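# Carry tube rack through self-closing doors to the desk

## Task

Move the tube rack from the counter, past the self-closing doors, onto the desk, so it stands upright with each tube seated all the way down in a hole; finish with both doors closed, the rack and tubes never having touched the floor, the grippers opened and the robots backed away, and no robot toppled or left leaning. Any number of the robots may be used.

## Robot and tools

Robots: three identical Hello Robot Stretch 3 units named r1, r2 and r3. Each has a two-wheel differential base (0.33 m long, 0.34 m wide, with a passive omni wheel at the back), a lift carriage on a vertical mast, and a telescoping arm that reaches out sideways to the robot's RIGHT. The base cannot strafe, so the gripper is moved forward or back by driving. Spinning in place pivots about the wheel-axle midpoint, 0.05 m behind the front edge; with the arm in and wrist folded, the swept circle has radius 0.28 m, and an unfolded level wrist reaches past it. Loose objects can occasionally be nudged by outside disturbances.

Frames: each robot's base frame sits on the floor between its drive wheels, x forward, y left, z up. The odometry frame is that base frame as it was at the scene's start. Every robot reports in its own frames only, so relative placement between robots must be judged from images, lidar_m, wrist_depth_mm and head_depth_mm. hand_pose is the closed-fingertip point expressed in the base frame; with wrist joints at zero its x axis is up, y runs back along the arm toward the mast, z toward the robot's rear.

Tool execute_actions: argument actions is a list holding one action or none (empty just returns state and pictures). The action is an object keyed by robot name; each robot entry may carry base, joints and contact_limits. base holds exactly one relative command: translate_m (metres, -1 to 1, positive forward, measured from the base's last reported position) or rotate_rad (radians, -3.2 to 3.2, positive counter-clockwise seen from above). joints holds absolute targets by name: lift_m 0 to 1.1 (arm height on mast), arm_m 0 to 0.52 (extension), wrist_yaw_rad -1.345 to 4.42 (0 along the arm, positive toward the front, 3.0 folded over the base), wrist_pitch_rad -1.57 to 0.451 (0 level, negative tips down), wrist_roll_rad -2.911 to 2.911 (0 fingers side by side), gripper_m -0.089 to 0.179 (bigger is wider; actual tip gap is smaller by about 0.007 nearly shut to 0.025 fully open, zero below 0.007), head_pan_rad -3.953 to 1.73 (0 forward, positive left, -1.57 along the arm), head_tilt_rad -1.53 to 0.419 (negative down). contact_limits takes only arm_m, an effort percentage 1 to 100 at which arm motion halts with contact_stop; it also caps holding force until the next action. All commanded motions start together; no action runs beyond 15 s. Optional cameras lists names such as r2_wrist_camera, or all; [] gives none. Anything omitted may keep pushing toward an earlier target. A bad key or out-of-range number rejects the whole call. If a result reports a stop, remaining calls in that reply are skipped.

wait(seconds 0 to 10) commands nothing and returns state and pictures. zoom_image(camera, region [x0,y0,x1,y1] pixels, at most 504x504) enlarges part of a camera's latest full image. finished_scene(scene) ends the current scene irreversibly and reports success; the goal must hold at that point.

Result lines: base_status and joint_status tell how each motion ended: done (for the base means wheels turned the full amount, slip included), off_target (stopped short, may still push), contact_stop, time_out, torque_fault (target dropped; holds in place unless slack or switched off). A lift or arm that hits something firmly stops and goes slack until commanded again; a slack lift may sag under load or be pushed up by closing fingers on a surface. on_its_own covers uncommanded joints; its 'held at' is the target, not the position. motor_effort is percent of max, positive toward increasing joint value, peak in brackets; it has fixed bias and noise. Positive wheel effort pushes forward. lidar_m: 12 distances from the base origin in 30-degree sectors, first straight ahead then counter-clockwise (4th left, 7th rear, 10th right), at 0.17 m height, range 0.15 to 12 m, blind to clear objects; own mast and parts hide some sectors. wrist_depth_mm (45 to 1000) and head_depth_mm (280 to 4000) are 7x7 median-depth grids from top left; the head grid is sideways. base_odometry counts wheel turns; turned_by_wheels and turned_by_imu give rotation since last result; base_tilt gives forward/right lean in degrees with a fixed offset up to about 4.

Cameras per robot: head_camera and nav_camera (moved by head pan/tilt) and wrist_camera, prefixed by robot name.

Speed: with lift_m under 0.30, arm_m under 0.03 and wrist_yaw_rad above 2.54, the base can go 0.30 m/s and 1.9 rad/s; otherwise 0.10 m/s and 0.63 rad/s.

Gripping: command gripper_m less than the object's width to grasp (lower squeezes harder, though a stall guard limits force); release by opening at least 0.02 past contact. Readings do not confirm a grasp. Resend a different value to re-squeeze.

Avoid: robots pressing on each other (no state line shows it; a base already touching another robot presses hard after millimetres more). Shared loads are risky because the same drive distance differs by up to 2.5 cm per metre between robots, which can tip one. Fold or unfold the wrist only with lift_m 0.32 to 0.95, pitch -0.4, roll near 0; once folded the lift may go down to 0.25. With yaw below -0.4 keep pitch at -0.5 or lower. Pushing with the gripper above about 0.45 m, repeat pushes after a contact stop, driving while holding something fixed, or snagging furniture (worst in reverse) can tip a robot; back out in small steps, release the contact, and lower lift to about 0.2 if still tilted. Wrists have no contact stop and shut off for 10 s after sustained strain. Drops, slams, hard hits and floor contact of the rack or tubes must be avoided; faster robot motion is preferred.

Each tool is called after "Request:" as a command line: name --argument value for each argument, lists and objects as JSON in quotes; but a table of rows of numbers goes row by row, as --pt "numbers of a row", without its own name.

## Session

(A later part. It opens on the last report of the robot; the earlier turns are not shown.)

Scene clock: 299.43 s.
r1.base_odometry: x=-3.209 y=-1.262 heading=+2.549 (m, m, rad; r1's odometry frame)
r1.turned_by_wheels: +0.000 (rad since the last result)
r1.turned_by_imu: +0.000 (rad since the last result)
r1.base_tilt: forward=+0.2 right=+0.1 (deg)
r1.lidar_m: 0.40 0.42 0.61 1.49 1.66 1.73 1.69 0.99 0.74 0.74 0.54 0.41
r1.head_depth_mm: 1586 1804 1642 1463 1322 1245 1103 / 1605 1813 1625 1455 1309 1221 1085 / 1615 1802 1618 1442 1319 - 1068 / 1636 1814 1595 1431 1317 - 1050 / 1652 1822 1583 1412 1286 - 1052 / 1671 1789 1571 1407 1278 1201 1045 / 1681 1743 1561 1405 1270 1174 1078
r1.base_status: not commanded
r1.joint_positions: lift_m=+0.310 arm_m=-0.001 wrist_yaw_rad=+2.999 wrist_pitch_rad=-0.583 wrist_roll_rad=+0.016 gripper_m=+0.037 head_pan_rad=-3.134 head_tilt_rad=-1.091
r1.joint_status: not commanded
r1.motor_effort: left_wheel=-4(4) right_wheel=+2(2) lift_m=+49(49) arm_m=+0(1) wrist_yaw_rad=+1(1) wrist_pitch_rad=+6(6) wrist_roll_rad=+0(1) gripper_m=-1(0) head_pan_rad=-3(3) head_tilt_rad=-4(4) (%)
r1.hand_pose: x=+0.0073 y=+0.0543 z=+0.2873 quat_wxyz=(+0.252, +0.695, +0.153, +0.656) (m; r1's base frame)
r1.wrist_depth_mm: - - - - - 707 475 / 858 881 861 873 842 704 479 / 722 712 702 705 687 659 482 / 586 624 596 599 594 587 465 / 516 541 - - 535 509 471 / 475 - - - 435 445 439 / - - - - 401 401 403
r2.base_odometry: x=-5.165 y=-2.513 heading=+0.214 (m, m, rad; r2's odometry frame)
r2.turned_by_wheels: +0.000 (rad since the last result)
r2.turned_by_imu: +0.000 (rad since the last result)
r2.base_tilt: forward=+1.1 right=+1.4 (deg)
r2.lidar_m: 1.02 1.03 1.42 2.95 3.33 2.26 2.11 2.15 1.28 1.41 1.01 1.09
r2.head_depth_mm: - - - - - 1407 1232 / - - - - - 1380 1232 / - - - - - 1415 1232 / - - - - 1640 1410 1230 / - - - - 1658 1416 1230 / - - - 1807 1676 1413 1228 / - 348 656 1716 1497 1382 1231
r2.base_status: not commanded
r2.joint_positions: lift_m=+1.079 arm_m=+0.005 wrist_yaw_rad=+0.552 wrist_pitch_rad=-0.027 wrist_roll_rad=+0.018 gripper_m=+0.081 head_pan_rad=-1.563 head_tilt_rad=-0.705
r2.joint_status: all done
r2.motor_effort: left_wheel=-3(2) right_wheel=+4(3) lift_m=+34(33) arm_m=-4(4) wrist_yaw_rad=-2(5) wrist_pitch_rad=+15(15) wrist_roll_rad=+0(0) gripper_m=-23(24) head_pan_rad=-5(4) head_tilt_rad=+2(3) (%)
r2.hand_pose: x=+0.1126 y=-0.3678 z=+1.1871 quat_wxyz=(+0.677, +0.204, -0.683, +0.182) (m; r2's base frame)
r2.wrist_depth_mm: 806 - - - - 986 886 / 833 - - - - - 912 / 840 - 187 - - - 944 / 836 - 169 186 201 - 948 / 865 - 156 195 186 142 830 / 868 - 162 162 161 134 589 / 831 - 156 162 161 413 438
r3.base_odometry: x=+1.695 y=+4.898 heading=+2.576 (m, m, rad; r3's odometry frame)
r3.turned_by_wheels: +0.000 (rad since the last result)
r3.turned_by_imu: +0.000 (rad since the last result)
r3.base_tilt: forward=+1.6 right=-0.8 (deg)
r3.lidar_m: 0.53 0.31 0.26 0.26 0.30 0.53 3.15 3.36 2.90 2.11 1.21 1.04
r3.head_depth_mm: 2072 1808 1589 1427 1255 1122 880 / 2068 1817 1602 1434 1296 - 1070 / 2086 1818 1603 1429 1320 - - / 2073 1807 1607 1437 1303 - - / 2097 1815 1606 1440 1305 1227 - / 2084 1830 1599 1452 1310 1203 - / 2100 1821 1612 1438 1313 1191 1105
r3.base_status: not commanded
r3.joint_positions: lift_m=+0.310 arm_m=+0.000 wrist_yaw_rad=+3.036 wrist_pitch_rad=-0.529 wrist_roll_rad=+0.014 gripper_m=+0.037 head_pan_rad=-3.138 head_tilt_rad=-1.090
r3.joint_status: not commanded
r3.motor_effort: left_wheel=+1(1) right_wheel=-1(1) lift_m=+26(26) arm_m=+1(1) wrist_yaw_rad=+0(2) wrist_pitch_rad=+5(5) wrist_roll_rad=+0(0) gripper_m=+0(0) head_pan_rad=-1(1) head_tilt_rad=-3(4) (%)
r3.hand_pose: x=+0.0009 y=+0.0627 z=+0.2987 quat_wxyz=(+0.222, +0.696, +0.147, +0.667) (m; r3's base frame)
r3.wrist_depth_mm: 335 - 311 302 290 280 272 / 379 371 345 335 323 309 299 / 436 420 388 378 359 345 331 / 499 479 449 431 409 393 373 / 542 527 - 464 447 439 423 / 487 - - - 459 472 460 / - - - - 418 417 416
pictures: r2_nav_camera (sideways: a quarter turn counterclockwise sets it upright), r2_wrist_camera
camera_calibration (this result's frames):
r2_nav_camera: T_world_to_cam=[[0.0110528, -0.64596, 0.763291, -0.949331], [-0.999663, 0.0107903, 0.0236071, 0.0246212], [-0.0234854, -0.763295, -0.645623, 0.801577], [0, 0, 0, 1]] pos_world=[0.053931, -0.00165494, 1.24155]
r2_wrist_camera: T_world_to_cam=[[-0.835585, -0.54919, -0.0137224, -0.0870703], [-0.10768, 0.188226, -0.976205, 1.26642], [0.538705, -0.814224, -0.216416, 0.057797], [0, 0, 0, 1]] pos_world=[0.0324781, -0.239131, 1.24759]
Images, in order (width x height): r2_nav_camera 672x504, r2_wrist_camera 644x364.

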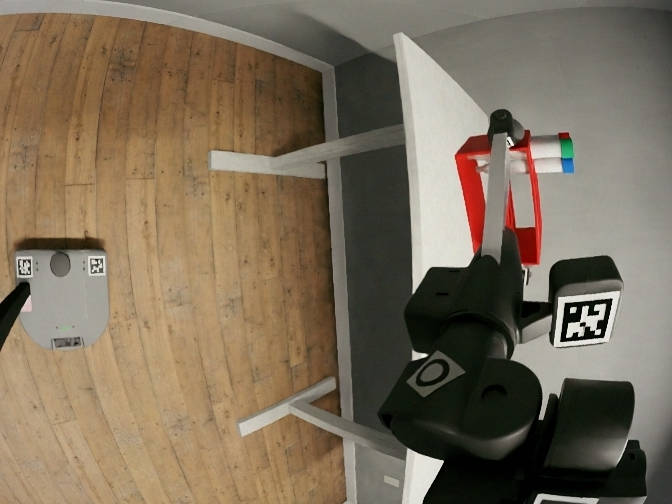

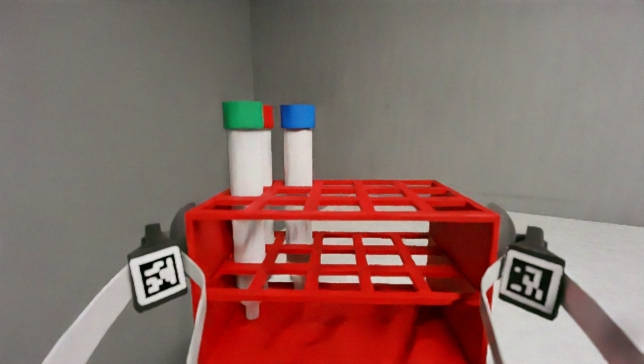

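Request:
execute_actions --actions '[{"r2":{"joints":{"wrist_yaw_rad":0,"arm_m":0.46,"lift_m":0.94}}}]' --cameras '["r2_nav_camera","r2_wrist_camera"]'

Scene clock: 309.63 s.
r1.base_odometry: x=-3.209 y=-1.262 heading=+2.549 (m, m, rad; r1's odometry frame)
r1.turned_by_wheels: +0.000 (rad since the last result)
r1.turned_by_imu: +0.003 (rad since the last result)
r1.base_tilt: forward=+0.2 right=+0.1 (deg)
r1.lidar_m: 0.40 0.42 0.61 1.49 1.66 1.73 1.69 0.99 0.74 0.74 0.54 0.41
r1.head_depth_mm: 1590 1811 1650 1462 1322 1257 1105 / 1610 1812 1620 1452 1319 1228 1090 / 1617 1799 1612 1445 1315 - 1066 / 1641 1801 1597 1431 1324 - 1050 / 1650 1811 1593 1425 1284 - 1047 / 1676 1777 1574 1408 1280 1196 1041 / 1680 1740 1561 1400 1267 1172 1073
r1.base_status: not commanded
r1.joint_positions: lift_m=+0.310 arm_m=-0.001 wrist_yaw_rad=+2.999 wrist_pitch_rad=-0.583 wrist_roll_rad=+0.016 gripper_m=+0.037 head_pan_rad=-3.134 head_tilt_rad=-1.091
r1.joint_status: not commanded
r1.motor_effort: left_wheel=-4(4) right_wheel=+2(3) lift_m=+49(49) arm_m=+0(0) wrist_yaw_rad=-1(1) wrist_pitch_rad=+5(6) wrist_roll_rad=-1(0) gripper_m=-1(0) head_pan_rad=-4(3) head_tilt_rad=-5(4) (%)
r1.hand_pose: x=+0.0073 y=+0.0543 z=+0.2873 quat_wxyz=(+0.252, +0.695, +0.153, +0.656) (m; r1's base frame)
r1.wrist_depth_mm: - - - - - 700 481 / 908 901 858 831 863 682 465 / 721 712 700 706 681 654 484 / 615 604 598 592 601 580 472 / 519 533 - - 532 517 476 / 471 - - - 445 439 442 / - - - - 408 400 398
r2.base_odometry: x=-5.165 y=-2.513 heading=+0.214 (m, m, rad; r2's odometry frame)
r2.turned_by_wheels: +0.000 (rad since the last result)
r2.turned_by_imu: +0.000 (rad since the last result)
r2.base_tilt: forward=+1.1 right=+1.3 (deg)
r2.lidar_m: 1.02 1.03 1.42 2.95 3.29 2.26 2.12 2.15 1.27 1.42 1.02 1.08
r2.head_depth_mm: 1247 - - 1870 1664 1421 1236 / 1251 - 721 1858 1680 1418 1236 / 1239 - 725 1859 1663 1409 1230 / 1213 798 724 1818 1668 1421 1236 / 1223 918 726 1819 1690 1410 1234 / 1221 915 698 1804 1672 1416 1229 / 1201 917 698 1735 1502 1379 1235
r2.base_status: not commanded
r2.joint_positions: lift_m=+0.940 arm_m=+0.460 wrist_yaw_rad=+0.001 wrist_pitch_rad=-0.028 wrist_roll_rad=+0.018 gripper_m=+0.081 head_pan_rad=-1.563 head_tilt_rad=-0.705
r2.joint_status: all done
r2.motor_effort: left_wheel=-3(2) right_wheel=+4(4) lift_m=+15(28) arm_m=+2(4) wrist_yaw_rad=-1(5) wrist_pitch_rad=+15(15) wrist_roll_rad=+0(0) gripper_m=-23(24) head_pan_rad=-5(4) head_tilt_rad=+3(3) (%)
r2.hand_pose: x=-0.0212 y=-0.8601 z=+1.0480 quat_wxyz=(+0.701, +0.010, -0.713, -0.010) (m; r2's base frame)
r2.wrist_depth_mm: 654 679 665 682 713 713 713 / 685 685 710 696 722 745 760 / 696 714 189 729 747 764 770 / 715 737 167 189 202 780 805 / 452 491 157 195 186 141 428 / 309 324 164 162 161 135 309 / 244 231 156 162 161 217 229
r3.base_odometry: x=+1.695 y=+4.898 heading=+2.576 (m, m, rad; r3's odometry frame)
r3.turned_by_wheels: +0.000 (rad since the last result)
r3.turned_by_imu: +0.002 (rad since the last result)
r3.base_tilt: forward=+1.8 right=-0.8 (deg)
r3.lidar_m: 0.53 0.31 0.26 0.26 0.31 0.53 3.15 3.36 2.90 2.11 1.21 1.04
r3.head_depth_mm: 2070 1801 1588 1426 1244 1117 885 / 2089 1798 1596 1434 1306 - 1070 / 2060 1800 1604 1435 1320 - - / 2076 1807 1604 1439 1302 - - / 2088 1822 1603 1440 1304 1221 - / 2098 1810 1617 1437 1312 1208 - / 2101 1815 1616 1441 1311 1193 1098
r3.base_status: not commanded
r3.joint_positions: lift_m=+0.310 arm_m=+0.000 wrist_yaw_rad=+3.036 wrist_pitch_rad=-0.529 wrist_roll_rad=+0.014 gripper_m=+0.037 head_pan_rad=-3.138 head_tilt_rad=-1.090
r3.joint_status: not commanded
r3.motor_effort: left_wheel=+1(1) right_wheel=-2(1) lift_m=+26(26) arm_m=+1(0) wrist_yaw_rad=+1(0) wrist_pitch_rad=+5(5) wrist_roll_rad=+0(0) gripper_m=+0(0) head_pan_rad=-2(0) head_tilt_rad=-4(3) (%)
r3.hand_pose: x=+0.0009 y=+0.0627 z=+0.2987 quat_wxyz=(+0.222, +0.696, +0.147, +0.667) (m; r3's base frame)
r3.wrist_depth_mm: 333 - 309 300 290 281 270 / 382 373 345 333 322 309 297 / 436 419 392 378 362 343 332 / 497 482 447 431 412 391 375 / 540 524 - 460 447 434 420 / 486 - - - 460 468 459 / - - - - 418 417 421
pictures: r2_nav_camera (sideways: a quarter turn counterclockwise sets it upright), r2_wrist_camera
camera_calibration (this result's frames):
r2_nav_camera: T_world_to_cam=[[0.0109737, -0.645857, 0.763379, -0.949445], [-0.999662, 0.0109147, 0.0236046, 0.0246245], [-0.0235773, -0.76338, -0.645519, 0.801443], [0, 0, 0, 1]] pos_world=[0.0539308, -0.00166892, 1.24155]
r2_wrist_camera: T_world_to_cam=[[-0.999462, -0.0297901, -0.0137292, -0.0279736], [0.00694077, 0.217006, -0.976146, 1.23601], [0.0320588, -0.975716, -0.216682, -0.450471], [0, 0, 0, 1]] pos_world=[-0.0220959, -0.708587, 1.10854]
Images, in order (width x height): r2_nav_camera 672x504, r2_wrist_camera 644x364.

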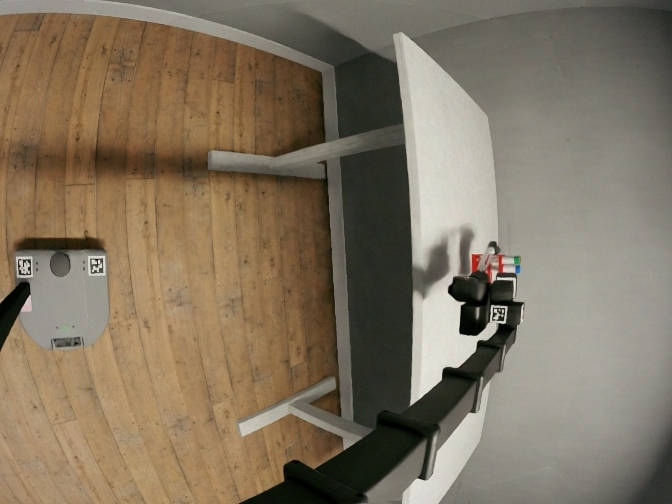

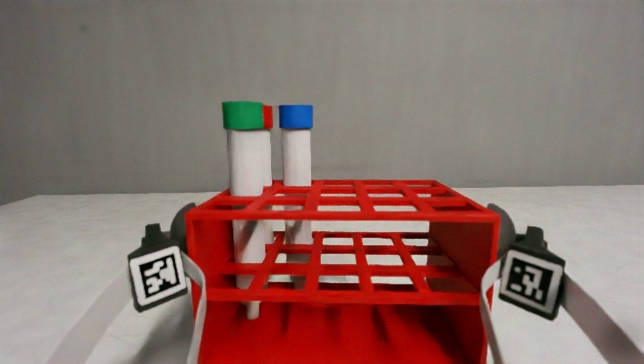

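Request:
execute_actions --actions '[{"r2":{"joints":{"lift_m":0.893}}}]' --cameras '["r2_wrist_camera"]'

Scene clock: 317.23 s.
r1.base_odometry: x=-3.209 y=-1.262 heading=+2.549 (m, m, rad; r1's odometry frame)
r1.turned_by_wheels: +0.000 (rad since the last result)
r1.turned_by_imu: +0.001 (rad since the last result)
r1.base_tilt: forward=+0.1 right=+0.2 (deg)
r1.lidar_m: 0.40 0.42 0.61 1.49 1.66 1.73 1.70 0.99 0.74 0.73 0.54 0.41
r1.head_depth_mm: 1590 1814 1636 1460 1324 1245 1104 / 1609 1805 1628 1463 1312 1225 1090 / 1627 1811 1625 1440 1317 - 1072 / 1637 1798 1606 1425 1306 - 1047 / 1660 1800 1598 1427 1287 - 1048 / 1682 1784 1580 1410 1281 1195 1045 / 1688 1748 1562 1403 1263 1175 1082
r1.base_status: not commanded
r1.joint_positions: lift_m=+0.310 arm_m=-0.001 wrist_yaw_rad=+2.999 wrist_pitch_rad=-0.583 wrist_roll_rad=+0.016 gripper_m=+0.037 head_pan_rad=-3.134 head_tilt_rad=-1.091
r1.joint_status: not commanded
r1.motor_effort: left_wheel=-4(5) right_wheel=+2(2) lift_m=+49(49) arm_m=+1(1) wrist_yaw_rad=+2(1) wrist_pitch_rad=+6(6) wrist_roll_rad=-1(1) gripper_m=+0(1) head_pan_rad=-4(4) head_tilt_rad=-4(5) (%)
r1.hand_pose: x=+0.0073 y=+0.0543 z=+0.2873 quat_wxyz=(+0.252, +0.695, +0.153, +0.656) (m; r1's base frame)
r1.wrist_depth_mm: - - - - - 717 491 / 902 874 858 863 847 687 496 / 716 712 696 701 702 655 474 / 622 595 588 597 580 585 466 / 529 536 - - 508 504 476 / 475 - - - 436 446 438 / - - - - 408 403 402
r2.base_odometry: x=-5.165 y=-2.513 heading=+0.214 (m, m, rad; r2's odometry frame)
r2.turned_by_wheels: +0.000 (rad since the last result)
r2.turned_by_imu: +0.000 (rad since the last result)
r2.base_tilt: forward=+1.1 right=+1.3 (deg)
r2.lidar_m: 1.02 1.03 1.42 2.95 3.32 2.26 2.11 2.15 1.28 1.42 1.01 1.09
r2.head_depth_mm: 1246 939 - - 1668 1421 1233 / 1245 1056 694 1863 1661 1416 1234 / 1245 - 1665 1875 1678 1418 1229 / 1231 801 725 1834 1665 1418 1233 / 1217 917 725 1824 1669 1416 1225 / 1217 918 696 1797 1673 1412 1235 / 1211 920 695 1735 1501 1388 1227
r2.base_status: not commanded
r2.joint_positions: lift_m=+0.894 arm_m=+0.460 wrist_yaw_rad=+0.001 wrist_pitch_rad=-0.020 wrist_roll_rad=+0.018 gripper_m=+0.081 head_pan_rad=-1.563 head_tilt_rad=-0.705
r2.joint_status: all done
r2.motor_effort: left_wheel=-2(3) right_wheel=+4(4) lift_m=+14(16) arm_m=+2(2) wrist_yaw_rad=-1(0) wrist_pitch_rad=+11(15) wrist_roll_rad=+0(0) gripper_m=-24(24) head_pan_rad=-5(5) head_tilt_rad=+3(3) (%)
r2.hand_pose: x=-0.0212 y=-0.8604 z=+1.0031 quat_wxyz=(+0.701, +0.007, -0.713, -0.007) (m; r2's base frame)
r2.wrist_depth_mm: 654 669 679 692 709 718 734 / 679 689 686 716 715 745 761 / 696 717 189 740 749 766 771 / 622 610 165 190 201 580 576 / 325 358 156 194 187 142 310 / 221 234 161 160 159 142 222 / 176 166 156 161 161 157 164
r3.base_odometry: x=+1.695 y=+4.898 heading=+2.576 (m, m, rad; r3's odometry frame)
r3.turned_by_wheels: +0.000 (rad since the last result)
r3.turned_by_imu: +0.001 (rad since the last result)
r3.base_tilt: forward=+1.7 right=-0.7 (deg)
r3.lidar_m: 0.54 0.31 0.26 0.26 0.31 0.53 3.13 3.36 2.90 2.10 1.21 1.04
r3.head_depth_mm: 2073 1821 1584 1429 1244 1126 886 / 2066 1802 1594 1432 1298 - 1069 / 2080 1799 1602 1435 1316 - - / 2095 1796 1595 1437 1304 - - / 2107 1817 1600 1441 1308 1223 - / 2104 1824 1618 1439 1316 1209 - / 2110 1830 1612 1451 1316 1199 1101
r3.base_status: not commanded
r3.joint_positions: lift_m=+0.310 arm_m=+0.000 wrist_yaw_rad=+3.036 wrist_pitch_rad=-0.529 wrist_roll_rad=+0.014 gripper_m=+0.037 head_pan_rad=-3.138 head_tilt_rad=-1.090
r3.joint_status: not commanded
r3.motor_effort: left_wheel=+1(1) right_wheel=-1(1) lift_m=+26(26) arm_m=+1(1) wrist_yaw_rad=+1(0) wrist_pitch_rad=+5(5) wrist_roll_rad=+0(0) gripper_m=+0(0) head_pan_rad=+0(1) head_tilt_rad=-4(3) (%)
r3.hand_pose: x=+0.0009 y=+0.0627 z=+0.2987 quat_wxyz=(+0.222, +0.696, +0.147, +0.667) (m; r3's base frame)
r3.wrist_depth_mm: 335 - 310 300 291 280 271 / 378 368 345 332 322 309 299 / 436 419 389 379 361 347 332 / 497 481 446 432 407 388 374 / 540 525 - 460 447 441 422 / 484 - - - 462 470 456 / - - - - 417 418 420
pictures: r2_wrist_camera
camera_calibration (this result's frames):
r2_wrist_camera: T_world_to_cam=[[-0.999462, -0.0298961, -0.0134986, -0.0289202], [0.0069466, 0.209274, -0.977832, 1.18726], [0.0320582, -0.9774, -0.208954, -0.46964], [0, 0, 0, 1]] pos_world=[-0.0220962, -0.708353, 1.06241]
Images, in order (width x height): r2_wrist_camera 644x364.

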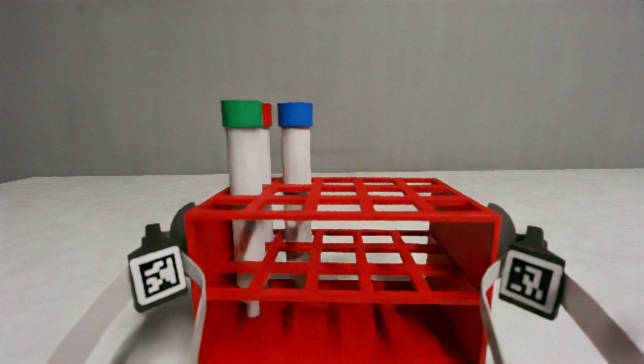

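Request:
execute_actions --actions '[{"r2":{"joints":{"gripper_m":0.179}}}]' --cameras '[]'

Request:
execute_actions --actions '[{"r2":{"joints":{"arm_m":0.01}},"r1":{"joints":{"head_pan_rad":-2.8,"head_tilt_rad":-0.6}},"r3":{"joints":{"head_pan_rad":-3.7,"head_tilt_rad":-0.8}}}]' --cameras '["r2_wrist_camera","r1_nav_camera","r3_nav_camera"]'

Scene clock: 323.77 s.
r1.base_odometry: x=-3.209 y=-1.262 heading=+2.549 (m, m, rad; r1's odometry frame)
r1.turned_by_wheels: +0.000 (rad since the last result)
r1.turned_by_imu: +0.002 (rad since the last result)
r1.base_tilt: forward=+0.2 right=+0.1 (deg)
r1.lidar_m: 0.40 0.42 0.61 1.49 1.66 1.73 1.69 0.99 0.74 0.74 0.54 0.41
r1.head_depth_mm: 1579 1799 1639 1463 1320 1248 1104 / 1619 1813 1629 1449 1310 1226 1088 / 1627 1802 1615 1435 1323 - 1066 / 1642 1811 1593 1429 1317 - 1050 / 1662 1797 1591 1420 1289 - 1051 / 1671 1784 1568 1408 1272 1196 1042 / 1683 1745 1569 1398 1268 1172 1076
r1.base_status: not commanded
r1.joint_positions: lift_m=+0.310 arm_m=-0.001 wrist_yaw_rad=+2.999 wrist_pitch_rad=-0.583 wrist_roll_rad=+0.016 gripper_m=+0.037 head_pan_rad=-3.134 head_tilt_rad=-1.091
r1.joint_status: not commanded
r1.motor_effort: left_wheel=-4(3) right_wheel=+3(3) lift_m=+49(49) arm_m=+0(1) wrist_yaw_rad=+0(0) wrist_pitch_rad=+6(6) wrist_roll_rad=+0(1) gripper_m=+0(0) head_pan_rad=-3(4) head_tilt_rad=-4(4) (%)
r1.hand_pose: x=+0.0073 y=+0.0543 z=+0.2873 quat_wxyz=(+0.252, +0.695, +0.153, +0.656) (m; r1's base frame)
r1.wrist_depth_mm: - - - - - 707 471 / 907 851 857 849 847 691 484 / 719 725 721 681 694 654 476 / 604 601 585 602 588 583 477 / 532 540 - - 526 510 474 / 477 - - - 436 454 440 / - - - - 408 404 402
r2.base_odometry: x=-5.165 y=-2.513 heading=+0.214 (m, m, rad; r2's odometry frame)
r2.turned_by_wheels: +0.000 (rad since the last result)
r2.turned_by_imu: +0.000 (rad since the last result)
r2.base_tilt: forward=+1.1 right=+1.3 (deg)
r2.lidar_m: 1.02 1.04 1.42 2.94 3.33 2.26 2.11 2.15 1.28 1.42 1.01 1.09
r2.head_depth_mm: 1239 939 - - 1677 1414 1230 / 1239 1057 694 1866 1674 1408 1230 / 1246 - 1667 1855 1659 1420 1231 / 1233 796 724 1832 1677 1414 1228 / 1224 914 727 1814 1660 1423 1231 / 1214 917 699 1803 1654 1426 1226 / 1201 915 696 1719 1495 1390 1230
r2.base_status: not commanded
r2.joint_positions: lift_m=+0.894 arm_m=+0.460 wrist_yaw_rad=+0.001 wrist_pitch_rad=-0.020 wrist_roll_rad=+0.018 gripper_m=+0.179 head_pan_rad=-1.563 head_tilt_rad=-0.705
r2.joint_status: all done
r2.motor_effort: left_wheel=-3(2) right_wheel=+4(4) lift_m=+15(15) arm_m=+3(2) wrist_yaw_rad=+0(1) wrist_pitch_rad=+11(11) wrist_roll_rad=+0(0) gripper_m=-1(98) head_pan_rad=-4(5) head_tilt_rad=+3(3) (%)
r2.hand_pose: x=-0.0212 y=-0.8604 z=+1.0031 quat_wxyz=(+0.701, +0.007, -0.713, -0.007) (m; r2's base frame)
r2.wrist_depth_mm: 666 669 660 699 698 713 732 / 680 692 715 709 731 737 745 / 699 696 186 720 751 769 784 / 617 604 190 190 503 583 575 / 325 358 156 191 187 150 344 / 236 207 160 160 160 149 - / 162 167 156 161 160 157 157
r3.base_odometry: x=+1.695 y=+4.898 heading=+2.576 (m, m, rad; r3's odometry frame)
r3.turned_by_wheels: +0.000 (rad since the last result)
r3.turned_by_imu: +0.001 (rad since the last result)
r3.base_tilt: forward=+1.7 right=-0.7 (deg)
r3.lidar_m: 0.53 0.31 0.27 0.26 0.30 0.53 3.14 3.37 2.90 2.10 1.21 1.04
r3.head_depth_mm: 2064 1791 1580 1429 1249 1123 880 / 2086 1816 1594 1426 1303 - 1072 / 2092 1820 1601 1435 1317 - - / 2091 1806 1610 1445 1307 - - / 2092 1812 1608 1445 1309 1223 - / 2100 1819 1613 1447 1311 1209 - / 2113 1828 1617 1444 1312 1195 1101
r3.base_status: not commanded
r3.joint_positions: lift_m=+0.310 arm_m=+0.000 wrist_yaw_rad=+3.036 wrist_pitch_rad=-0.529 wrist_roll_rad=+0.014 gripper_m=+0.037 head_pan_rad=-3.138 head_tilt_rad=-1.090
r3.joint_status: not commanded
r3.motor_effort: left_wheel=+1(1) right_wheel=-1(1) lift_m=+26(26) arm_m=+1(1) wrist_yaw_rad=+0(1) wrist_pitch_rad=+5(5) wrist_roll_rad=+0(0) gripper_m=+0(0) head_pan_rad=-2(2) head_tilt_rad=-3(4) (%)
r3.hand_pose: x=+0.0009 y=+0.0627 z=+0.2987 quat_wxyz=(+0.222, +0.696, +0.147, +0.667) (m; r3's base frame)
r3.wrist_depth_mm: 335 - 309 300 288 280 271 / 378 372 345 335 320 309 297 / 434 420 391 376 362 346 333 / 499 481 447 428 410 394 370 / 538 522 - 462 444 433 421 / 488 - - - 455 472 460 / - - - - 419 421 419
pictures: none
No camera images: the call's "cameras" was empty. Leave "cameras" out to get every camera's image.

Scene clock: 328.27 s.
r1.base_odometry: x=-3.209 y=-1.262 heading=+2.549 (m, m, rad; r1's odometry frame)
r1.turned_by_wheels: +0.000 (rad since the last result)
r1.turned_by_imu: +0.001 (rad since the last result)
r1.base_tilt: forward=+0.2 right=+0.2 (deg)
r1.lidar_m: 0.40 0.42 0.61 1.49 1.67 1.72 1.69 0.99 0.74 0.74 0.54 0.41
r1.head_depth_mm: 1363 1483 1621 1788 1821 1479 1240 / 1411 1544 1704 1886 1804 1467 1236 / 1462 1602 1771 1981 1786 1456 1228 / 1505 1658 1848 2064 1778 1450 1221 / 1311 1446 1602 1810 1761 1437 1214 / 1098 1187 1297 1450 1594 1431 1207 / 954 1026 1110 1197 1309 1364 1200
r1.base_status: not commanded
r1.joint_positions: lift_m=+0.310 arm_m=-0.001 wrist_yaw_rad=+2.999 wrist_pitch_rad=-0.583 wrist_roll_rad=+0.016 gripper_m=+0.037 head_pan_rad=-2.807 head_tilt_rad=-0.606
r1.joint_status: all done
r1.motor_effort: left_wheel=-4(4) right_wheel=+3(3) lift_m=+49(49) arm_m=+1(0) wrist_yaw_rad=+1(0) wrist_pitch_rad=+6(6) wrist_roll_rad=-1(0) gripper_m=-1(0) head_pan_rad=+4(31) head_tilt_rad=+4(34) (%)
r1.hand_pose: x=+0.0073 y=+0.0543 z=+0.2873 quat_wxyz=(+0.252, +0.695, +0.153, +0.656) (m; r1's base frame)
r1.wrist_depth_mm: - - - - - 710 481 / 892 863 846 879 849 698 472 / 740 718 679 696 706 646 477 / 605 600 589 594 574 591 477 / 525 546 - - 525 501 473 / 474 - - - 443 451 439 / - - - - 407 404 398
r2.base_odometry: x=-5.165 y=-2.513 heading=+0.214 (m, m, rad; r2's odometry frame)
r2.turned_by_wheels: +0.000 (rad since the last result)
r2.turned_by_imu: +0.000 (rad since the last result)
r2.base_tilt: forward=+1.1 right=+1.3 (deg)
r2.lidar_m: 1.01 1.03 1.42 2.96 3.30 2.27 2.12 2.16 1.27 1.42 1.01 1.09
r2.head_depth_mm: 1246 911 724 1865 1717 - - / 1241 913 726 1855 1689 - - / 1247 873 724 1824 - - - / 1233 806 725 1837 1650 1385 1229 / 1227 919 726 1801 1653 1426 1231 / 1209 918 699 1795 1667 1419 1229 / 1201 918 695 1731 1487 1393 1235
r2.base_status: not commanded
r2.joint_positions: lift_m=+0.893 arm_m=+0.010 wrist_yaw_rad=+0.001 wrist_pitch_rad=-0.020 wrist_roll_rad=+0.018 gripper_m=+0.179 head_pan_rad=-1.563 head_tilt_rad=-0.705
r2.joint_status: all done
r2.motor_effort: left_wheel=-2(2) right_wheel=+4(4) lift_m=+15(15) arm_m=-3(5) wrist_yaw_rad=-1(1) wrist_pitch_rad=+11(11) wrist_roll_rad=+0(0) gripper_m=+0(0) head_pan_rad=-4(5) head_tilt_rad=+3(2) (%)
r2.hand_pose: x=-0.0213 y=-0.4110 z=+1.0031 quat_wxyz=(+0.701, +0.007, -0.713, -0.007) (m; r2's base frame)
r2.wrist_depth_mm: - - - - - - - / - - - - - - - / - - - - - - - / 780 609 610 598 599 589 592 / 412 403 399 402 - - 412 / - - - - - - - / - - - - - - 946
r3.base_odometry: x=+1.695 y=+4.898 heading=+2.576 (m, m, rad; r3's odometry frame)
r3.turned_by_wheels: +0.000 (rad since the last result)
r3.turned_by_imu: +0.001 (rad since the last result)
r3.base_tilt: forward=+1.7 right=-0.7 (deg)
r3.lidar_m: 0.53 0.31 0.26 0.26 0.31 0.53 3.14 3.38 2.89 2.11 1.21 1.04
r3.head_depth_mm: 420 447 476 510 562 - - / 498 544 595 649 713 807 - / 654 701 800 861 989 1152 1145 / 903 1028 1200 1428 1478 1304 1184 / 1441 1790 2071 1792 1513 1306 1187 / 3077 2863 2207 1796 1512 1310 1146 / 3011 2878 2217 1805 1520 1310 1142
r3.base_status: not commanded
r3.joint_positions: lift_m=+0.310 arm_m=+0.000 wrist_yaw_rad=+3.036 wrist_pitch_rad=-0.529 wrist_roll_rad=+0.014 gripper_m=+0.037 head_pan_rad=-3.693 head_tilt_rad=-0.804
r3.joint_status: all done
r3.motor_effort: left_wheel=+1(1) right_wheel=-1(1) lift_m=+26(26) arm_m=+1(1) wrist_yaw_rad=+0(1) wrist_pitch_rad=+5(5) wrist_roll_rad=+0(0) gripper_m=+0(0) head_pan_rad=-6(45) head_tilt_rad=+2(20) (%)
r3.hand_pose: x=+0.0009 y=+0.0627 z=+0.2987 quat_wxyz=(+0.222, +0.696, +0.147, +0.667) (m; r3's base frame)
r3.wrist_depth_mm: 335 - 309 300 290 279 271 / 379 370 345 331 321 309 296 / 434 422 390 377 360 344 332 / 501 478 446 429 410 392 373 / 540 522 - 462 443 436 418 / 486 - - - 460 469 456 / - - - - 417 417 418
pictures: r1_nav_camera (sideways: a quarter turn counterclockwise sets it upright), r2_wrist_camera, r3_nav_camera (sideways: a quarter turn counterclockwise sets it upright)
camera_calibration (this result's frames):
r1_nav_camera: T_world_to_cam=[[-0.552778, -0.233406, 0.799974, -0.997623], [-0.379585, 0.925125, 0.00762921, 0.0472624], [-0.741857, -0.299441, -0.599987, 0.743564], [0, 0, 0, 1]] pos_world=[0.0180939, -0.0539211, 1.24384]
r2_wrist_camera: T_world_to_cam=[[-0.999467, -0.0297079, -0.0135001, -0.0154544], [0.00698811, 0.209254, -0.977836, 1.09321], [0.0318744, -0.97741, -0.208935, -0.030425], [0, 0, 0, 1]] pos_world=[-0.0221158, -0.258955, 1.06241]
r3_nav_camera: T_world_to_cam=[[-0.622403, 0.433013, 0.652008, -0.800528], [0.530757, 0.845736, -0.055014, 0.121045], [-0.575248, 0.311817, -0.756214, 0.940564], [0, 0, 0, 1]] pos_world=[-0.0214388, -0.0490173, 1.23988]
Images, in order (width x height): r1_nav_camera 672x504, r2_wrist_camera 644x364, r3_nav_camera 672x504.

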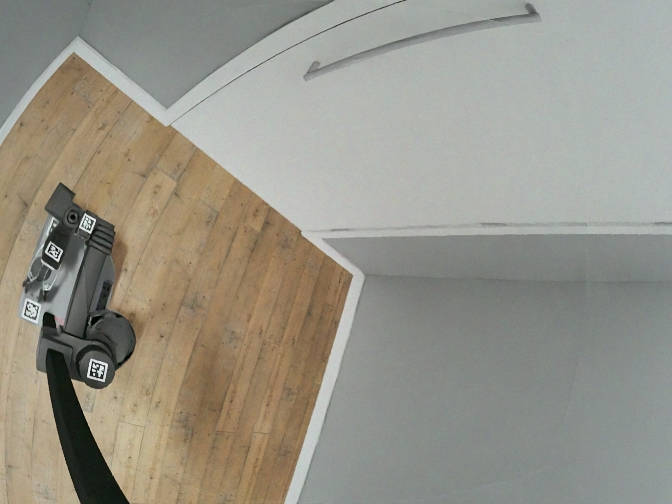

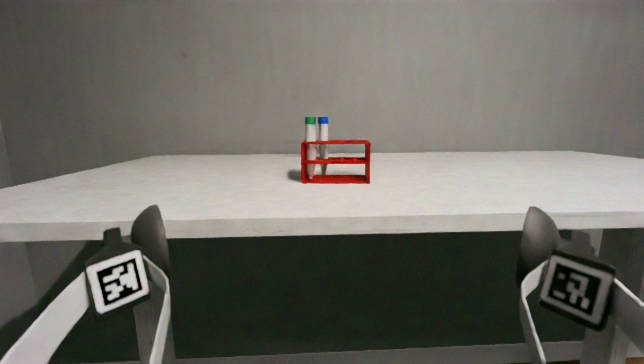

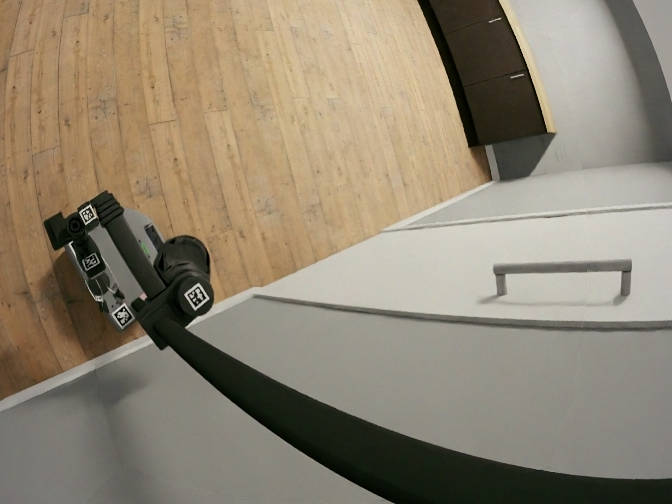

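Request:
finished_scene --scene 2

The scene is finished: the task was done.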